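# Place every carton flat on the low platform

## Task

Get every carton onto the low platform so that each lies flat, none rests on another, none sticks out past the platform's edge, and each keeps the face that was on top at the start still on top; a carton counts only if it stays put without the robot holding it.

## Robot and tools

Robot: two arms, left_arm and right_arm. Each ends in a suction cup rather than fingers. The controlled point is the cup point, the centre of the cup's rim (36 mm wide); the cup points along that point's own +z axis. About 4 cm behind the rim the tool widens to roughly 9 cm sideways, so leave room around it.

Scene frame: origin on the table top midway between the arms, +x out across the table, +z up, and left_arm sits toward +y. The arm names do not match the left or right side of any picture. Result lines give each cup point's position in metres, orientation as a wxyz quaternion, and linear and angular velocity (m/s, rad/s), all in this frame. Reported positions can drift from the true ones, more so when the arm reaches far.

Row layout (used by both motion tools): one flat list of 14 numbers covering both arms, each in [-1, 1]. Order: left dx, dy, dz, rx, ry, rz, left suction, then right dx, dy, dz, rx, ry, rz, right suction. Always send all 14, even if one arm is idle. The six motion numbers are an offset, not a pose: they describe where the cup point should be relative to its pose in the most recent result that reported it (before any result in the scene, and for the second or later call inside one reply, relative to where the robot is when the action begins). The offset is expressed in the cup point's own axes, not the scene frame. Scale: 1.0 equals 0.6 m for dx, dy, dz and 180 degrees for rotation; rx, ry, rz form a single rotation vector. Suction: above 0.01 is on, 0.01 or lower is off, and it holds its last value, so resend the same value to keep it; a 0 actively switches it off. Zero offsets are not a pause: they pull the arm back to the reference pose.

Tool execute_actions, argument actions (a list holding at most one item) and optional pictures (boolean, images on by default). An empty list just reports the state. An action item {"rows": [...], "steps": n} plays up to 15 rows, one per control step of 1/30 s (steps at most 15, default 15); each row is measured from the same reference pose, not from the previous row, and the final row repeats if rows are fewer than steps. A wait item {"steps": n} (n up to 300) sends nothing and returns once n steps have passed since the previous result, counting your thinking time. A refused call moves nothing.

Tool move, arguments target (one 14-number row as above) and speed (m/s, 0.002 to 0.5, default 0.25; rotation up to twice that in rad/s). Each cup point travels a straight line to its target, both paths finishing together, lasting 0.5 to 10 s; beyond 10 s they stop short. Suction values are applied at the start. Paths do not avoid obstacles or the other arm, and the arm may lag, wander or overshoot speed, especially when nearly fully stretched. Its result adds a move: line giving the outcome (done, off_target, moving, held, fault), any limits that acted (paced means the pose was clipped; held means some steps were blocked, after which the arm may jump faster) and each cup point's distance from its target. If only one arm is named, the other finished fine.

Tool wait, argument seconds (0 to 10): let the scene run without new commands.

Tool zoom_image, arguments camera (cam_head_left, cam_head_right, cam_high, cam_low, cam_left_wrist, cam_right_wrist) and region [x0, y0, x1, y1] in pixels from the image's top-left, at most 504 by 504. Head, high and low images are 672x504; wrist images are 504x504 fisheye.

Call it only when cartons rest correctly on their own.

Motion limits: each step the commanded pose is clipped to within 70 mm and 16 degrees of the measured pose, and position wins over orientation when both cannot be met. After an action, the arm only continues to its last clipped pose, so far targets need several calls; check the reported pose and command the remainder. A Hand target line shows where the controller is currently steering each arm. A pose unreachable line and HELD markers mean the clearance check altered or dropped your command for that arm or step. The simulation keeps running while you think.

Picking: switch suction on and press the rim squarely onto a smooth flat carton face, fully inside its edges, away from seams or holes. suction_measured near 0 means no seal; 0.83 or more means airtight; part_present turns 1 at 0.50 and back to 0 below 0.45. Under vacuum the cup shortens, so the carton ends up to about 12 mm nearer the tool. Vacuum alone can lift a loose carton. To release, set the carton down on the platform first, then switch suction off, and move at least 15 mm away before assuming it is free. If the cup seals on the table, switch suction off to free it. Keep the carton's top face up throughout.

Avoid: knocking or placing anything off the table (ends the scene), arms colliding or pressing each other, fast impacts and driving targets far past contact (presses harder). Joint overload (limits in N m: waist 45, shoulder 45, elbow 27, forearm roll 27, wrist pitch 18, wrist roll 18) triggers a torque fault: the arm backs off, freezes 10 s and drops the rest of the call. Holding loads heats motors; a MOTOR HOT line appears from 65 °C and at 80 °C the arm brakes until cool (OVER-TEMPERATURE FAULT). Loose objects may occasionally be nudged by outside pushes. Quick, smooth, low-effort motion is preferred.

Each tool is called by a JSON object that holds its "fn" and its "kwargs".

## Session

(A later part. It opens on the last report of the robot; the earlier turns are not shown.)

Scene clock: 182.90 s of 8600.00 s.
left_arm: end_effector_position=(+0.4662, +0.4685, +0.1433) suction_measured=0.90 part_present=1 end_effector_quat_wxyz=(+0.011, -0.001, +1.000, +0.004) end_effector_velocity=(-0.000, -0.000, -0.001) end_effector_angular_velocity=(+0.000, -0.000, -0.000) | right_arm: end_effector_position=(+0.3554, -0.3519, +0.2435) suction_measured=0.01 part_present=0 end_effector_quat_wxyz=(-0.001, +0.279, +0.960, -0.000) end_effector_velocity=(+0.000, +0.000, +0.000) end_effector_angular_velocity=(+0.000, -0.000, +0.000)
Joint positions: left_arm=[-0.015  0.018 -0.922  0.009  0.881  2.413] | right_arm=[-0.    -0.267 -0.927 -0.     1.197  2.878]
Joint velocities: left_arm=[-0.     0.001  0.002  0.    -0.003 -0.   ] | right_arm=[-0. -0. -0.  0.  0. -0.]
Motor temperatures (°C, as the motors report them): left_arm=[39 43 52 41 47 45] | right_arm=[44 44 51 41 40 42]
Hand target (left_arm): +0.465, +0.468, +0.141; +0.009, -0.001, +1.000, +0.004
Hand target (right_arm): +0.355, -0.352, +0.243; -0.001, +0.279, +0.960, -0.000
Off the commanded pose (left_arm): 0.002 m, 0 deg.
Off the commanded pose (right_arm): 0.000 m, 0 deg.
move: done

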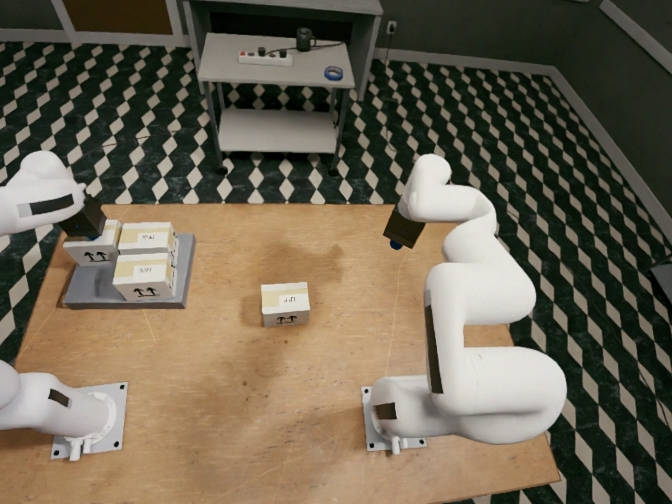

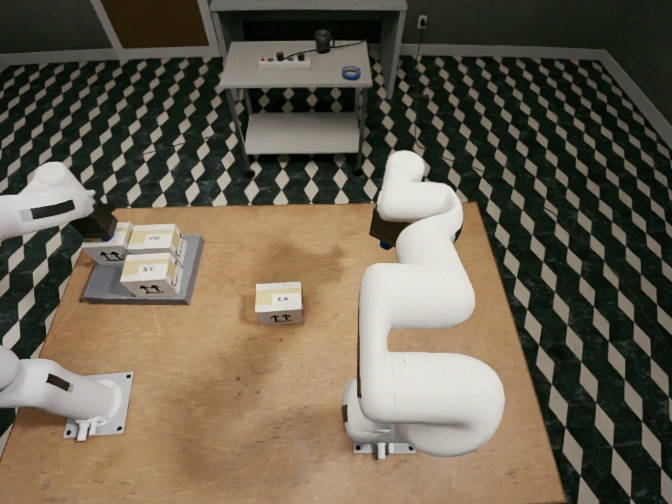

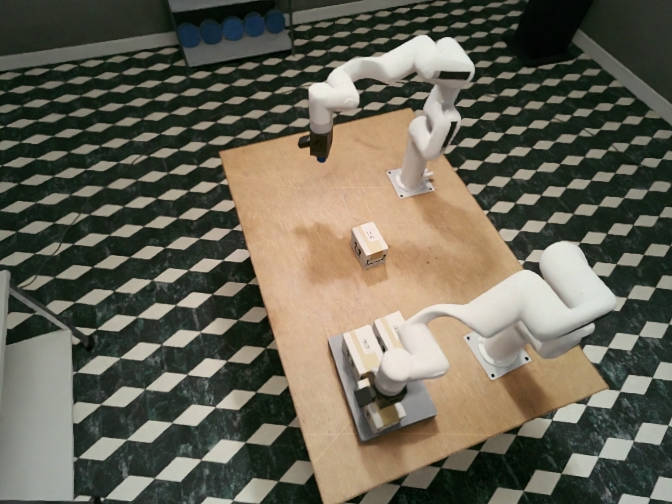

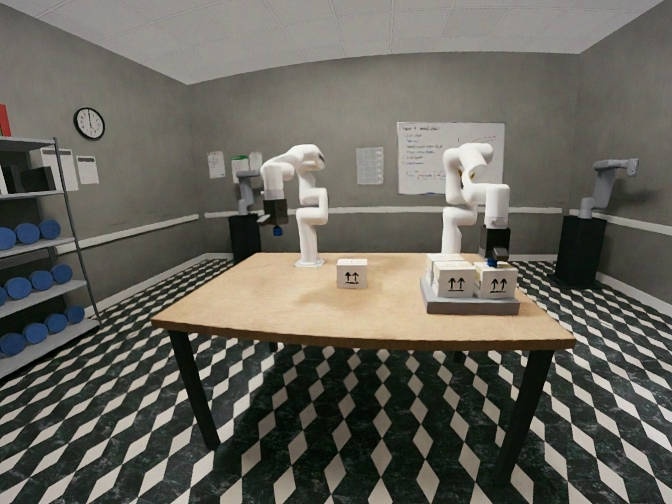

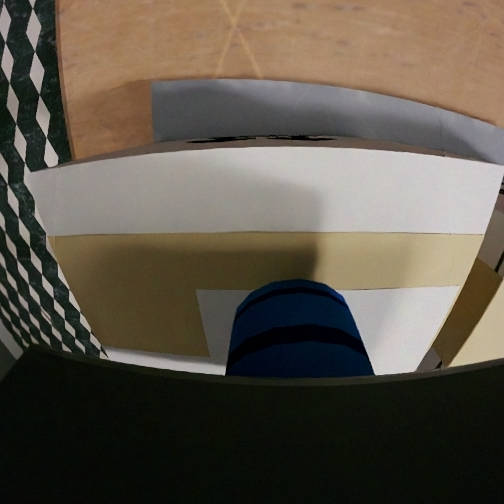

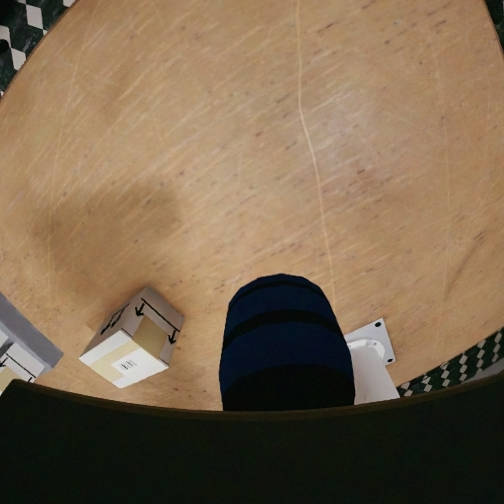

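{"fn": "execute_actions", "kwargs": {"actions": [{"rows":[[0,0,0,0,0,0,0,0,0,0,0,0,0,0]],"steps":6}], "pictures": false}}

{"fn": "move", "kwargs": {"target": [0,0,-0.08,0,0,0,0,0,0,0,0,0,0,0], "speed": 0.15}}

{"fn": "move", "kwargs": {"target": [0.325,-0.887,0.08,0,0,0,0,0,0,0,0,0,0,0]}}

Scene clock: 188.47 s of 8600.00 s.
left_arm: end_effector_position=(+0.4656, +0.4685, +0.1426) suction_measured=0.00 part_present=0 end_effector_quat_wxyz=(+0.010, -0.001, +1.000, +0.004) end_effector_velocity=(+0.000, -0.000, +0.000) end_effector_angular_velocity=(-0.000, +0.001, -0.000) | right_arm: end_effector_position=(+0.3554, -0.3519, +0.2435) suction_measured=0.01 part_present=0 end_effector_quat_wxyz=(-0.001, +0.279, +0.960, -0.000) end_effector_velocity=(+0.000, -0.000, +0.000) end_effector_angular_velocity=(-0.000, -0.001, -0.001)
Joint positions: left_arm=[-0.015  0.018 -0.921  0.009  0.882  2.413] | right_arm=[-0.    -0.267 -0.927 -0.     1.197  2.878]
Joint velocities: left_arm=[-0.     0.001 -0.002  0.     0.002  0.   ] | right_arm=[-0.     0.    -0.    -0.    -0.001  0.001]
Motor temperatures (°C, as the motors report them): left_arm=[39 42 49 41 47 45] | right_arm=[44 44 51 41 40 42]
Hand target (left_arm): +0.466, +0.469, +0.143; +0.011, -0.001, +1.000, +0.004
Hand target (right_arm): +0.355, -0.352, +0.243; -0.001, +0.279, +0.960, -0.000
Off the commanded pose (left_arm): 0.001 m, 0 deg.
Off the commanded pose (right_arm): 0.000 m, 0 deg.
Steps of this call (steps 1 to 90: nothing new was sent; then 2.37 s passed at rest; steps 91 to 96: all 6 steps of this action). Readings (end_effector_position | what the end effector reports):
91: left_arm (+0.4654, +0.4685, +0.1420) | right_arm (+0.3554, -0.3519, +0.2435) | left_arm suction_measured=0.85 part_present=1 | right_arm suction_measured=0.01 part_present=0
92: left_arm (+0.4655, +0.4685, +0.1423) | right_arm (+0.3554, -0.3519, +0.2435) | left_arm suction_measured=0.44 part_present=0 | right_arm suction_measured=0.01 part_present=0
94: left_arm (+0.4655, +0.4685, +0.1425) | right_arm (+0.3554, -0.3519, +0.2435) | left_arm suction_measured=0.00 part_present=0 | right_arm suction_measured=0.01 part_present=0
96: the state above

Scene clock: 189.50 s of 8600.00 s.
left_arm: end_effector_position=(+0.4643, +0.4683, +0.1898) suction_measured=0.00 part_present=0 end_effector_quat_wxyz=(+0.009, -0.001, +1.000, +0.004) end_effector_velocity=(+0.002, -0.000, +0.005) end_effector_angular_velocity=(+0.001, -0.010, -0.001) | right_arm: end_effector_position=(+0.3554, -0.3519, +0.2435) suction_measured=0.01 part_present=0 end_effector_quat_wxyz=(-0.001, +0.279, +0.960, -0.000) end_effector_velocity=(-0.000, +0.000, +0.000) end_effector_angular_velocity=(+0.000, +0.000, -0.000)
Joint positions: left_arm=[-0.015 -0.046 -0.992  0.008  1.019  2.414] | right_arm=[-0.    -0.267 -0.927 -0.     1.197  2.878]
Joint velocities: left_arm=[-0.001 -0.005 -0.007 -0.     0.003  0.   ] | right_arm=[ 0.    -0.     0.     0.     0.     0.001]
Motor temperatures (°C, as the motors report them): left_arm=[39 42 49 41 47 45] | right_arm=[44 44 51 41 40 42]
Hand target (left_arm): +0.465, +0.468, +0.191; +0.010, -0.001, +1.000, +0.004
Hand target (right_arm): +0.355, -0.352, +0.243; -0.001, +0.279, +0.960, -0.000
Off the commanded pose (left_arm): 0.001 m, 0 deg.
Off the commanded pose (right_arm): 0.000 m, 0 deg.
move: done

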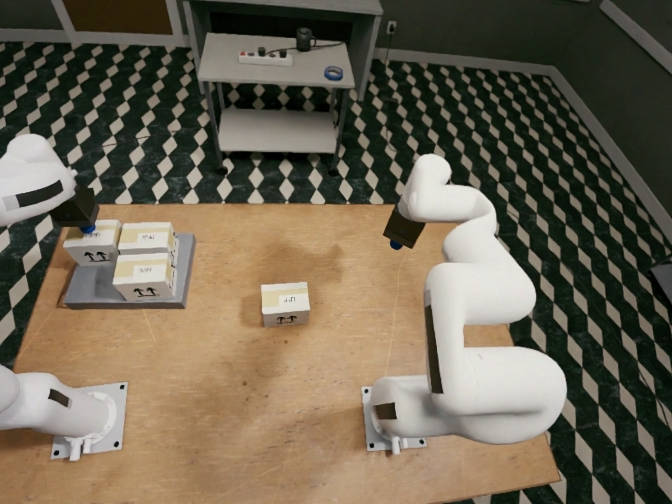

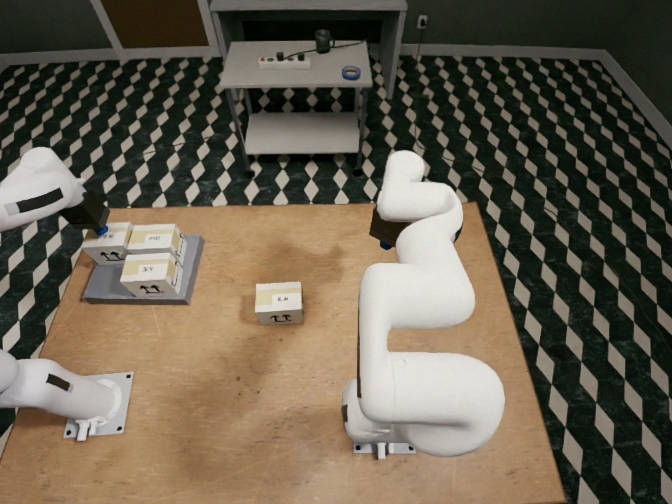

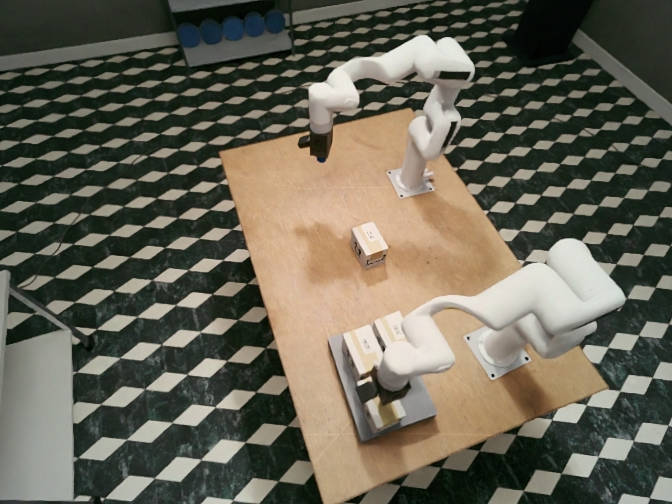

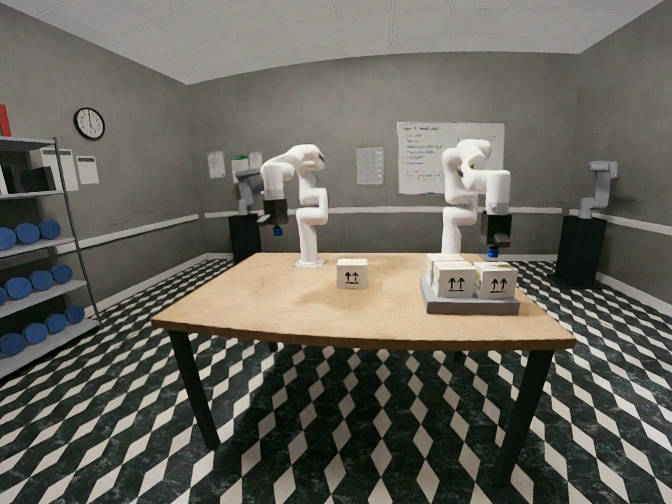

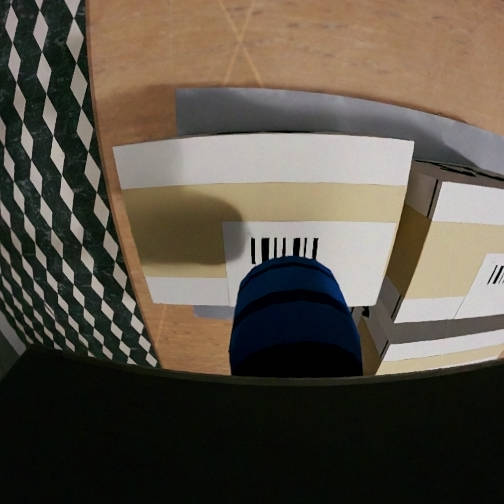

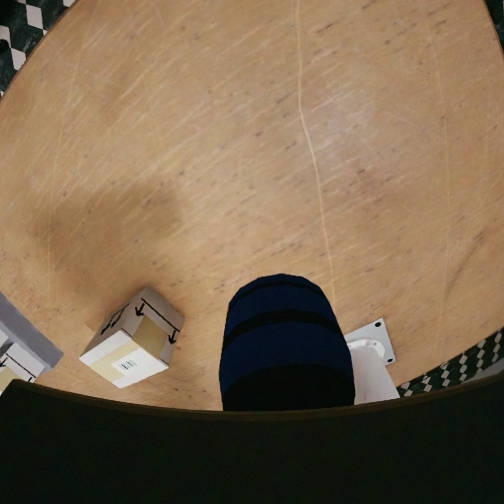

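Scene clock: 192.27 s of 8600.00 s.
left_arm: end_effector_position=(+0.2709, -0.0663, +0.1378) suction_measured=0.00 part_present=0 end_effector_quat_wxyz=(+0.008, -0.002, +1.000, -0.001) end_effector_velocity=(-0.002, -0.001, -0.002) end_effector_angular_velocity=(+0.005, +0.003, -0.003) | right_arm: end_effector_position=(+0.3554, -0.3519, +0.2435) suction_measured=0.01 part_present=0 end_effector_quat_wxyz=(-0.001, +0.279, +0.960, -0.000) end_effector_velocity=(+0.000, -0.000, +0.000) end_effector_angular_velocity=(-0.000, -0.000, -0.001)
Joint positions: left_arm=[-1.178  0.388 -1.403  0.017  1.006  1.246] | right_arm=[-0.    -0.267 -0.927 -0.     1.197  2.878]
Joint velocities: left_arm=[-0.004  0.007 -0.005  0.     0.004 -0.001] | right_arm=[-0.001  0.    -0.    -0.    -0.     0.   ]
Motor temperatures (°C, as the motors report them): left_arm=[39 42 49 41 47 45] | right_arm=[44 44 51 41 40 42]
Hand target (left_arm): +0.271, -0.067, +0.138; +0.008, -0.001, +1.000, -0.001
Hand target (right_arm): +0.355, -0.352, +0.243; -0.001, +0.279, +0.960, -0.000
Off the commanded pose (left_arm): 0.005 m, 1 deg.
Off the commanded pose (right_arm): 0.000 m, 0 deg.
move: off_target (left_arm)

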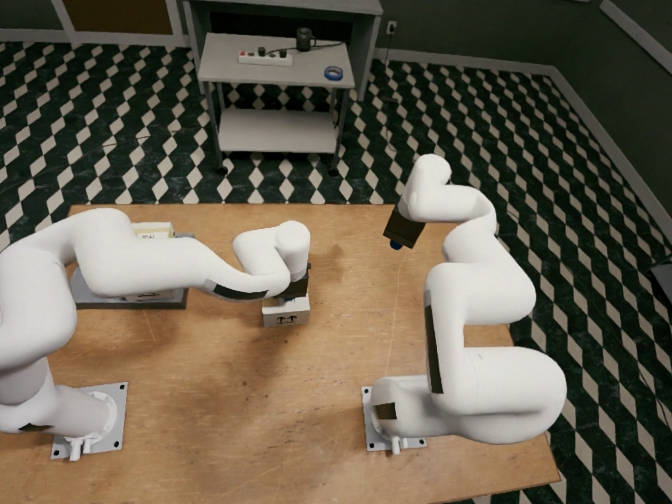

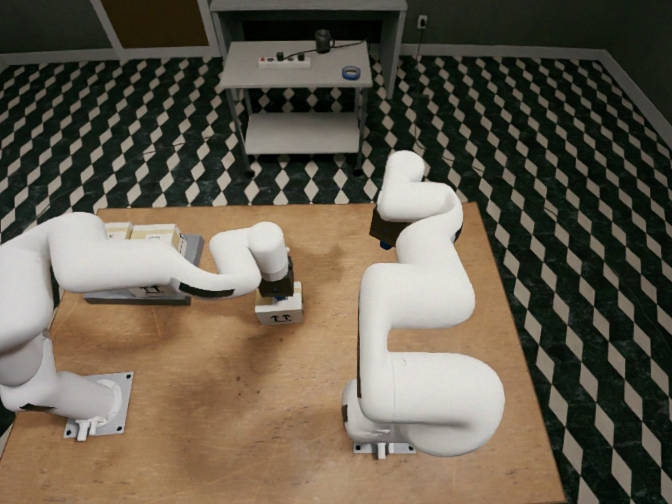

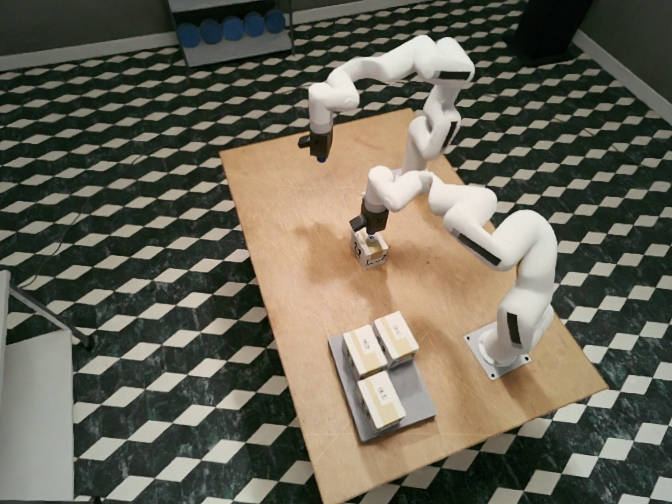

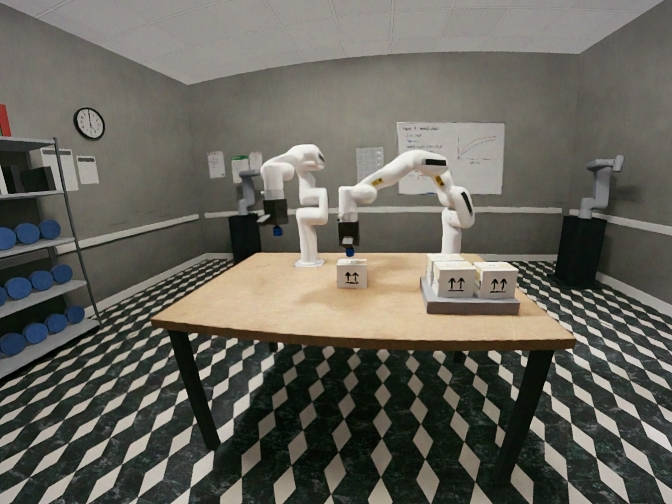

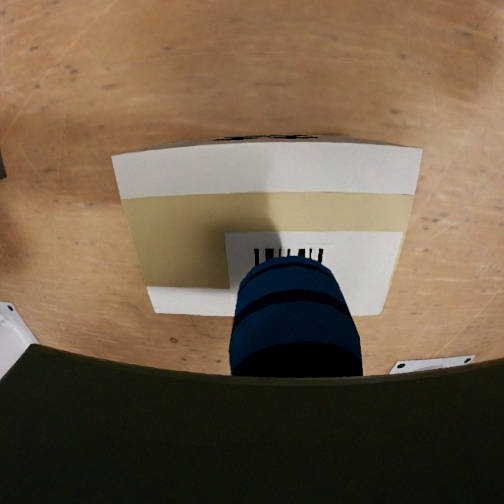

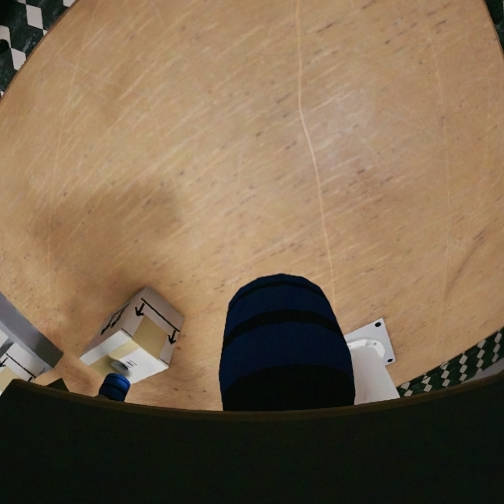

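{"fn": "move", "kwargs": {"target": [0,0,0.067,0,0,0,1,0,0,0,0,0,0,0], "speed": 0.06}}

{"fn": "move", "kwargs": {"target": [0,0,-0.27,0,0,0,1,0,0,0,0,0,0,0], "speed": 0.2}}

Scene clock: 196.63 s of 8600.00 s.
left_arm: end_effector_position=(+0.2712, -0.0661, +0.0973) suction_measured=0.88 part_present=1 end_effector_quat_wxyz=(+0.008, -0.002, +1.000, -0.001) end_effector_velocity=(-0.000, -0.002, +0.001) end_effector_angular_velocity=(-0.004, -0.002, -0.002) | right_arm: end_effector_position=(+0.3554, -0.3519, +0.2435) suction_measured=0.01 part_present=0 end_effector_quat_wxyz=(-0.001, +0.279, +0.960, -0.000) end_effector_velocity=(+0.000, -0.000, +0.000) end_effector_angular_velocity=(+0.000, -0.001, -0.000)
Joint positions: left_arm=[-1.177  0.442 -1.36   0.017  0.91   1.246] | right_arm=[-0.    -0.267 -0.927 -0.     1.197  2.878]
Joint velocities: left_arm=[-0.002 -0.    -0.001  0.    -0.003  0.   ] | right_arm=[-0. -0. -0.  0. -0. -0.]
Motor temperatures (°C, as the motors report them): left_arm=[39 43 49 41 47 45] | right_arm=[44 44 51 41 40 42]
Hand target (left_arm): +0.271, -0.066, +0.098; +0.008, -0.002, +1.000, -0.001
Hand target (right_arm): +0.355, -0.352, +0.243; -0.001, +0.279, +0.960, -0.000
Off the commanded pose (left_arm): 0.001 m, 0 deg.
Off the commanded pose (right_arm): 0.000 m, 0 deg.
After step 90, 0.40 s passed at rest.
move: done

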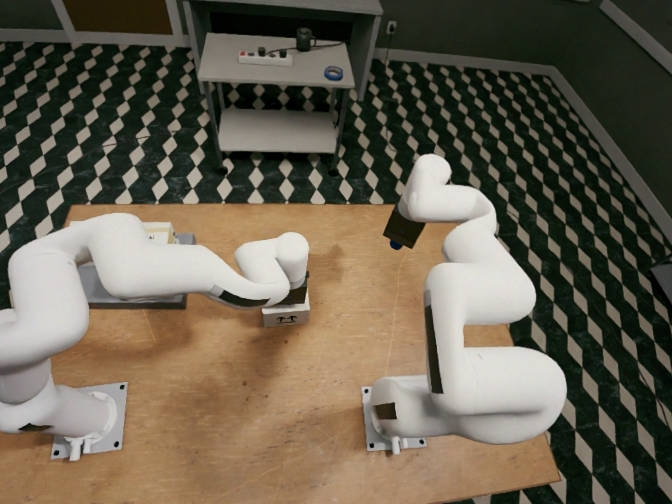

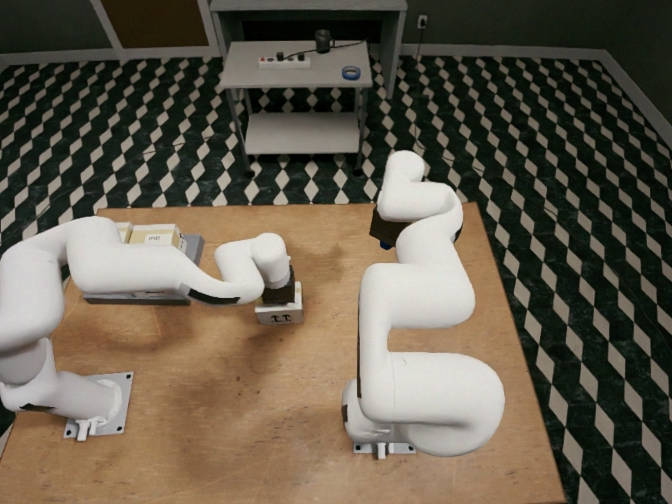

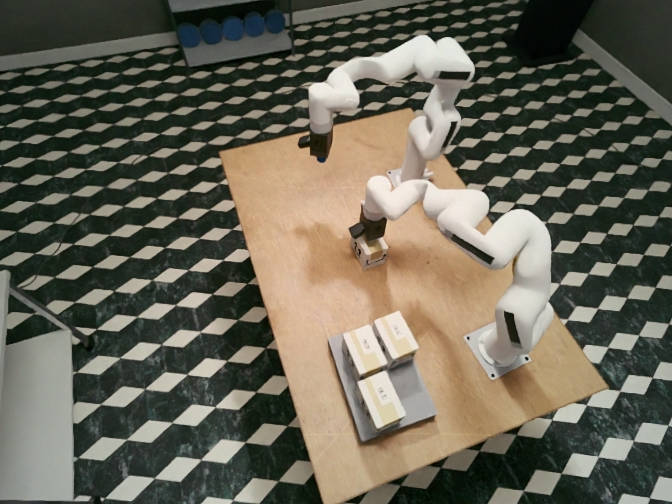

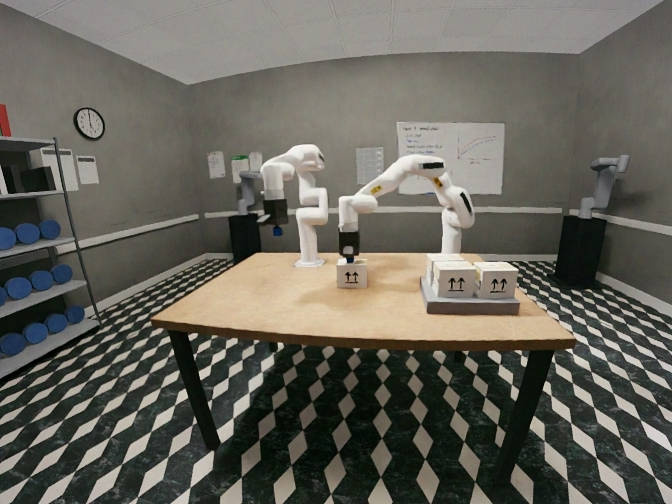

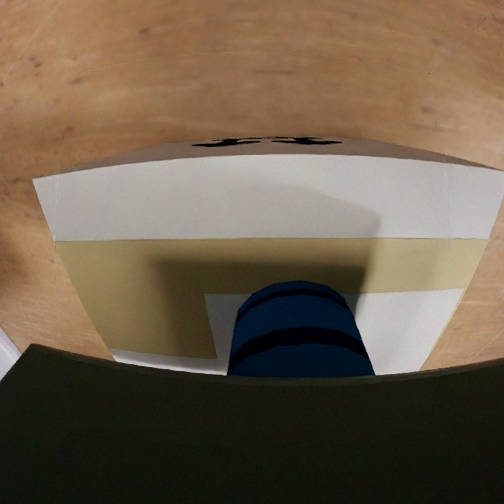

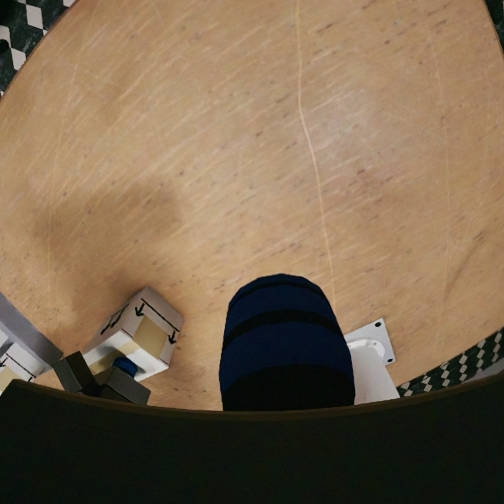

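Scene clock: 197.93 s of 8600.00 s.
left_arm: end_effector_position=(+0.2694, -0.0659, +0.2585) suction_measured=0.90 part_present=1 end_effector_quat_wxyz=(+0.008, -0.002, +1.000, +0.000) end_effector_velocity=(+0.003, -0.004, +0.013) end_effector_angular_velocity=(-0.024, -0.012, +0.002) | right_arm: end_effector_position=(+0.3554, -0.3519, +0.2435) suction_measured=0.01 part_present=0 end_effector_quat_wxyz=(-0.001, +0.279, +0.960, -0.000) end_effector_velocity=(+0.000, +0.000, -0.000) end_effector_angular_velocity=(-0.000, +0.000, +0.000)
Joint positions: left_arm=[-1.18   0.309 -1.641  0.015  1.325  1.247] | right_arm=[-0.    -0.267 -0.927 -0.     1.197  2.878]
Joint velocities: left_arm=[ 0.002 -0.01  -0.016 -0.    -0.001 -0.   ] | right_arm=[ 0.001  0.001  0.    -0.001 -0.     0.   ]
Motor temperatures (°C, as the motors report them): left_arm=[39 43 49 41 47 45] | right_arm=[44 44 51 41 40 42]
Hand target (left_arm): +0.270, -0.066, +0.259; +0.008, -0.002, +1.000, -0.000
Hand target (right_arm): +0.355, -0.352, +0.243; -0.001, +0.279, +0.960, -0.000
Off the commanded pose (left_arm): 0.001 m, 0 deg.
Off the commanded pose (right_arm): 0.000 m, 0 deg.
move: done

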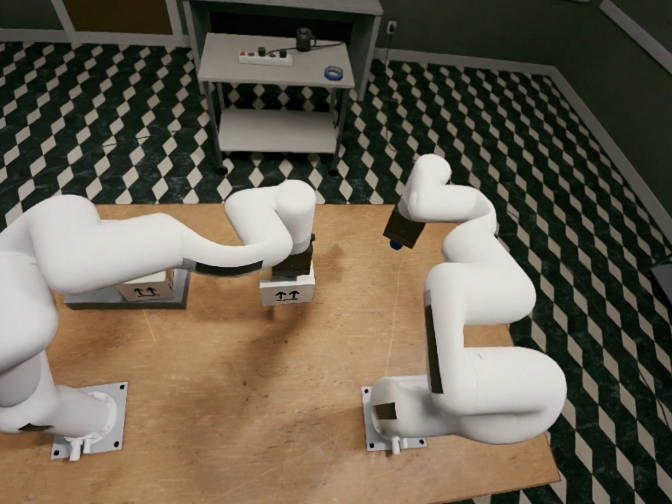

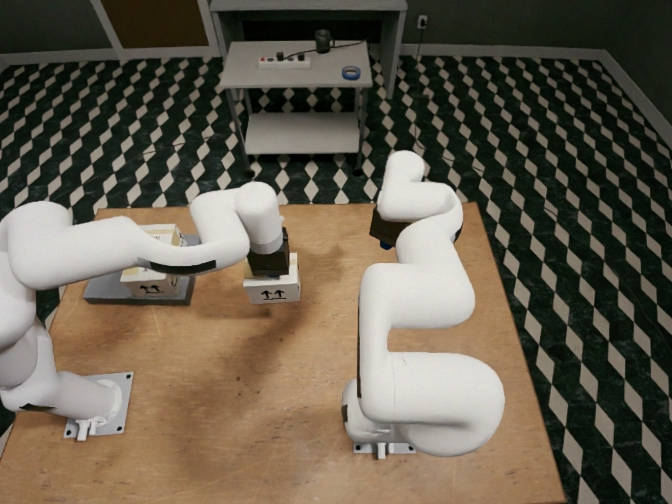

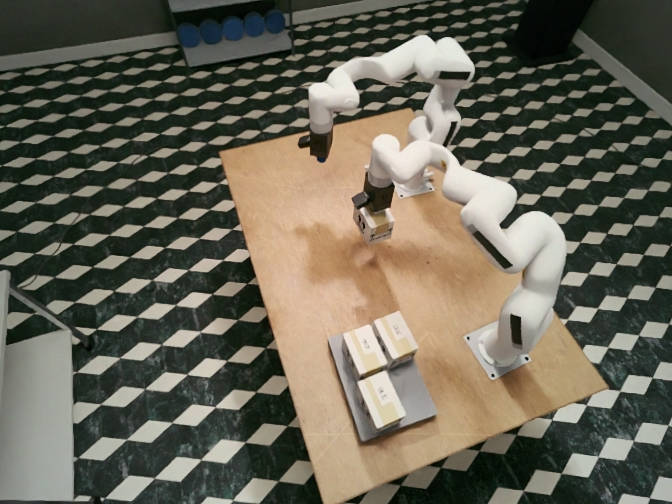

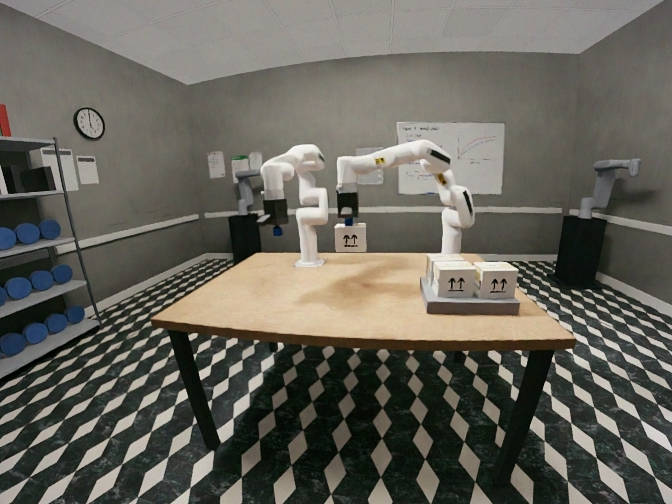

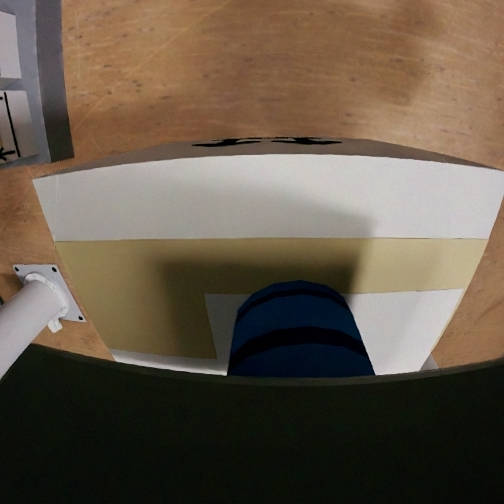

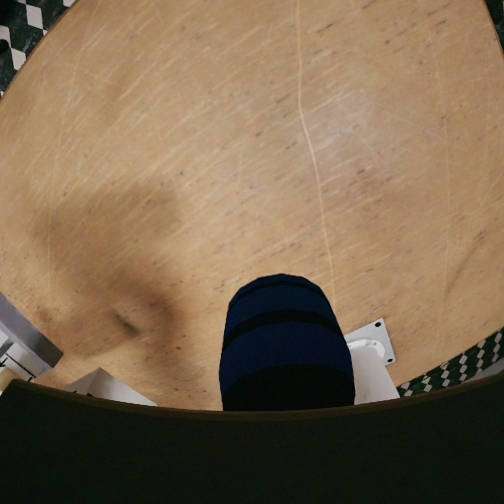

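{"fn": "move", "kwargs": {"target": [-0.143,0.897,0,0,0,0,1,0,0,0,0,0,0,0], "speed": 0.25}}

{"fn": "move", "kwargs": {"target": [0,0,0.13,0,0,0,1,0,0,0,0,0,0,0], "speed": 0.04}}

{"fn": "zoom_image", "kwargs": {"camera": "cam_high", "region": [310, 290, 490, 460]}}

{"fn": "zoom_image", "kwargs": {"camera": "cam_head_left", "region": [30, 200, 230, 330]}}

Scene clock: 207.23 s of 8600.00 s.
left_arm: end_effector_position=(+0.3537, +0.4742, +0.2624) suction_measured=0.90 part_present=1 end_effector_quat_wxyz=(+0.008, -0.002, +1.000, +0.005) end_effector_velocity=(+0.001, +0.002, +0.001) end_effector_angular_velocity=(-0.000, -0.003, -0.000) | right_arm: end_effector_position=(+0.3554, -0.3519, +0.2435) suction_measured=0.01 part_present=0 end_effector_quat_wxyz=(-0.001, +0.279, +0.960, -0.000) end_effector_velocity=(+0.000, -0.000, -0.000) end_effector_angular_velocity=(-0.000, +0.000, +0.001)
Joint positions: left_arm=[ 0.021 -0.484 -0.794  0.009  1.26   2.45 ] | right_arm=[-0.    -0.267 -0.927 -0.     1.197  2.878]
Joint velocities: left_arm=[ 0.006  0.001 -0.003 -0.001 -0.001  0.006] | right_arm=[-0.     0.001  0.    -0.    -0.    -0.001]
Motor temperatures (°C, as the motors report them): left_arm=[39 43 51 41 47 45] | right_arm=[44 44 51 41 40 42]
Hand target (left_arm): +0.354, +0.475, +0.262; +0.008, -0.002, +1.000, +0.005
Hand target (right_arm): +0.355, -0.352, +0.243; -0.001, +0.279, +0.960, -0.000
Off the commanded pose (left_arm): 0.003 m, 1 deg.
Off the commanded pose (right_arm): 0.000 m, 0 deg.
After step 90, 3.67 s passed at rest.
move: done

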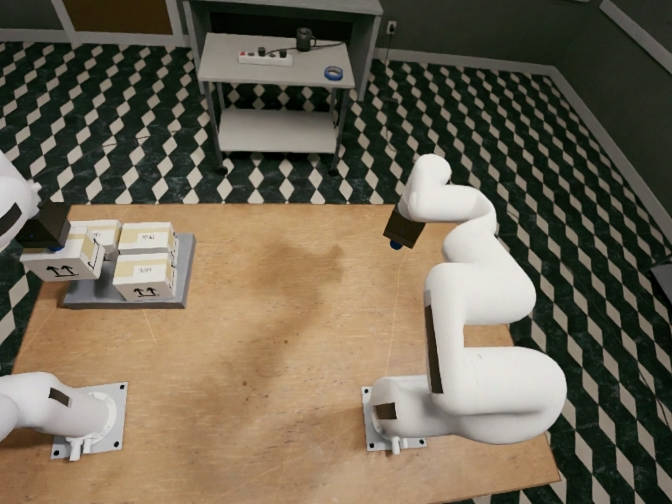

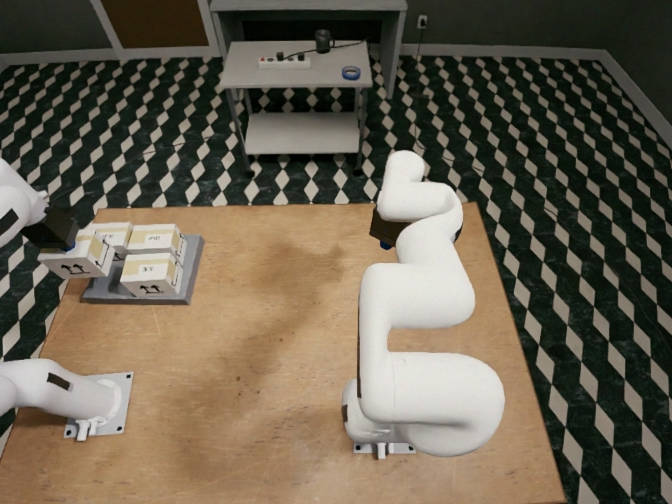

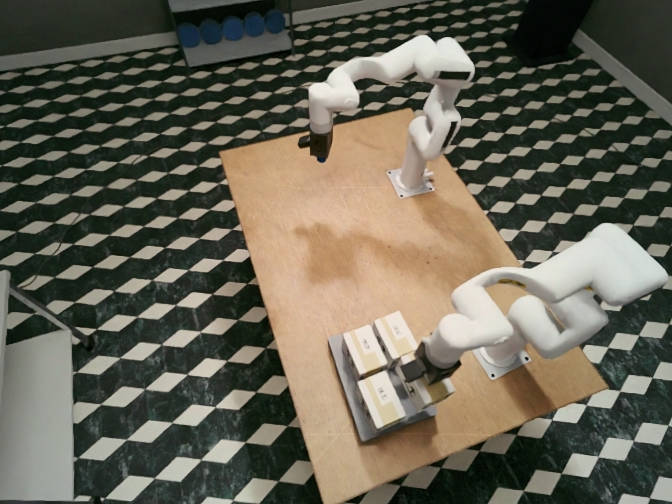

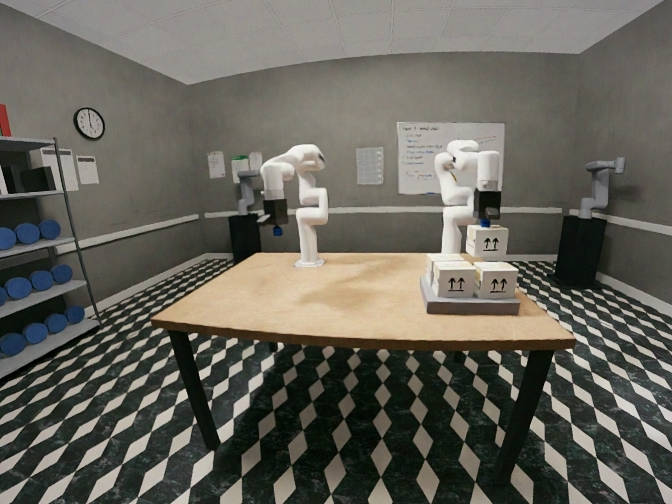

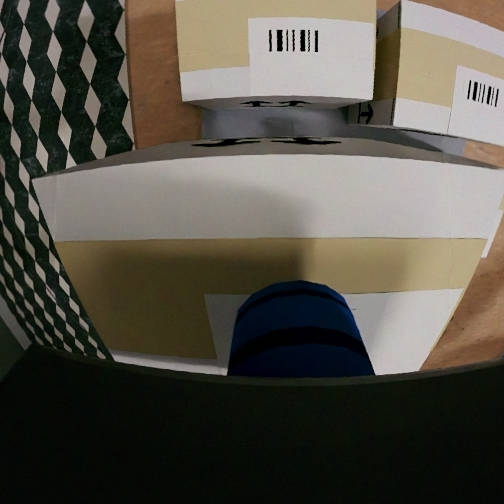

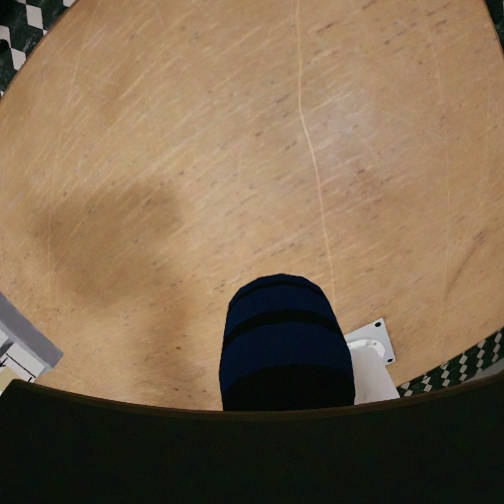

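Scene clock: 209.47 s of 8600.00 s.
left_arm: end_effector_position=(+0.3550, +0.4746, +0.1846) suction_measured=0.90 part_present=1 end_effector_quat_wxyz=(+0.009, -0.001, +1.000, +0.005) end_effector_velocity=(+0.001, +0.001, +0.001) end_effector_angular_velocity=(+0.000, -0.005, +0.001) | right_arm: end_effector_position=(+0.3554, -0.3519, +0.2435) suction_measured=0.01 part_present=0 end_effector_quat_wxyz=(-0.001, +0.279, +0.960, -0.000) end_effector_velocity=(-0.000, -0.000, +0.000) end_effector_angular_velocity=(-0.000, -0.000, -0.000)
Joint positions: left_arm=[ 0.022 -0.423 -0.615  0.01   1.019  2.45 ] | right_arm=[-0.    -0.267 -0.927 -0.     1.197  2.878]
Joint velocities: left_arm=[ 0.001 -0.002 -0.    -0.    -0.004  0.   ] | right_arm=[-0. -0. -0. -0.  0.  0.]
Motor temperatures (°C, as the motors report them): left_arm=[39 43 51 41 47 45] | right_arm=[44 44 51 41 40 42]
Hand target (left_arm): +0.355, +0.475, +0.184; +0.008, -0.001, +1.000, +0.005
Hand target (right_arm): +0.355, -0.352, +0.243; -0.001, +0.279, +0.960, -0.000
Off the commanded pose (left_arm): 0.000 m, 0 deg.
Off the commanded pose (right_arm): 0.000 m, 0 deg.
move: done

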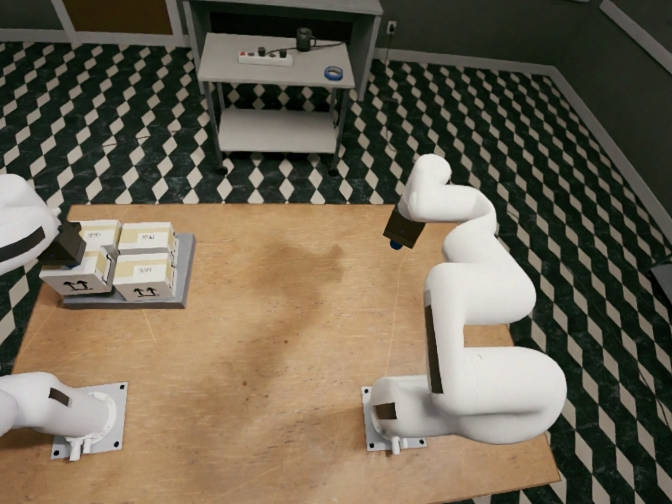

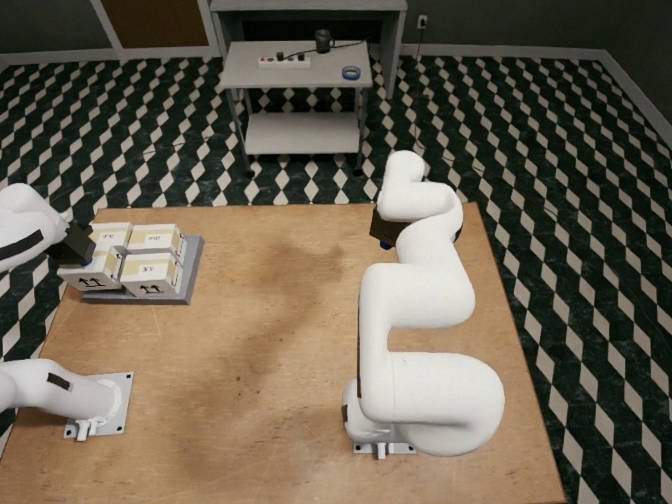

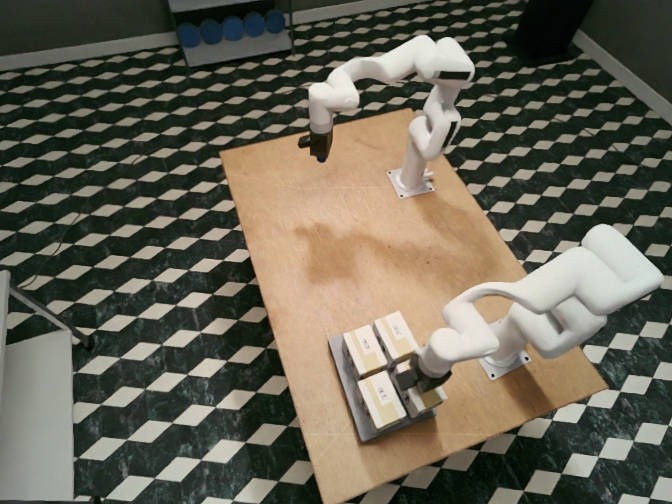

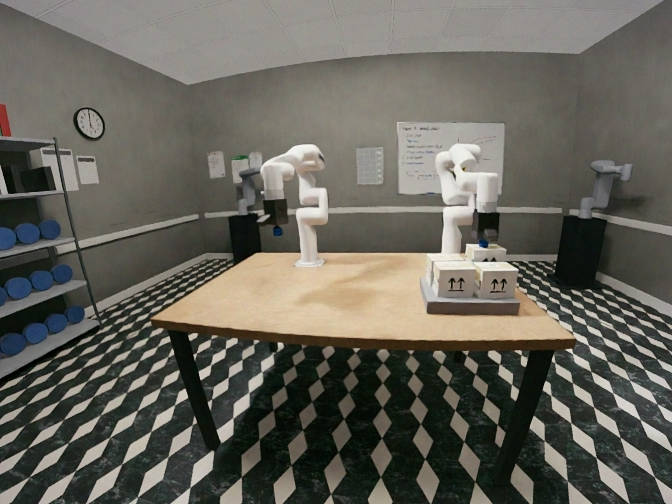

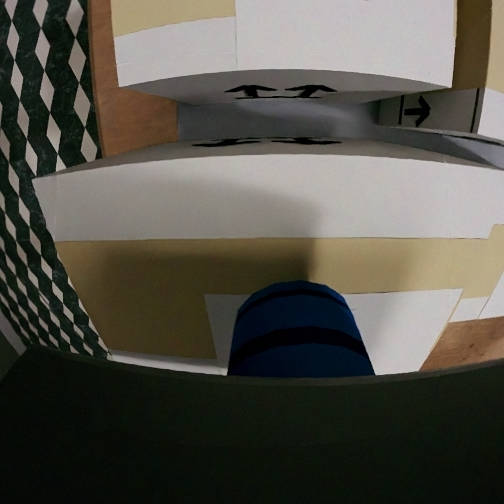

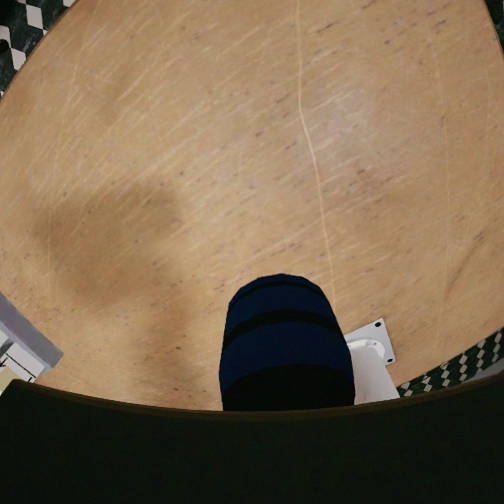

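Region (310, 290, 490, 460) of cam_high's 672x504 image, scaled by 2.800, with more detail than that image has.

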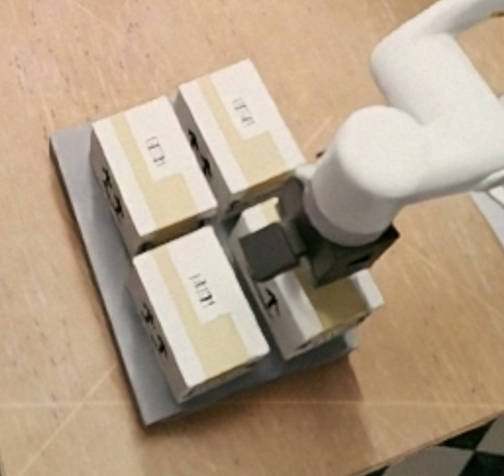

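Region (30, 200, 230, 330) of cam_head_left's 672x504 image, scaled by 2.520, with more detail than that image has; it fills the top 328 rows of this view, and the rest is white.

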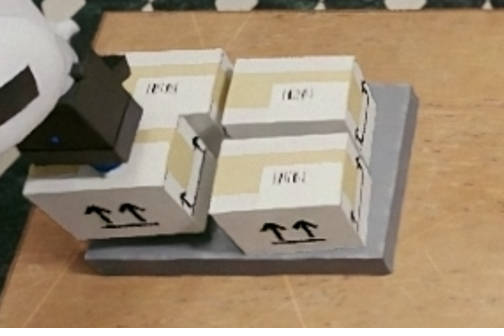

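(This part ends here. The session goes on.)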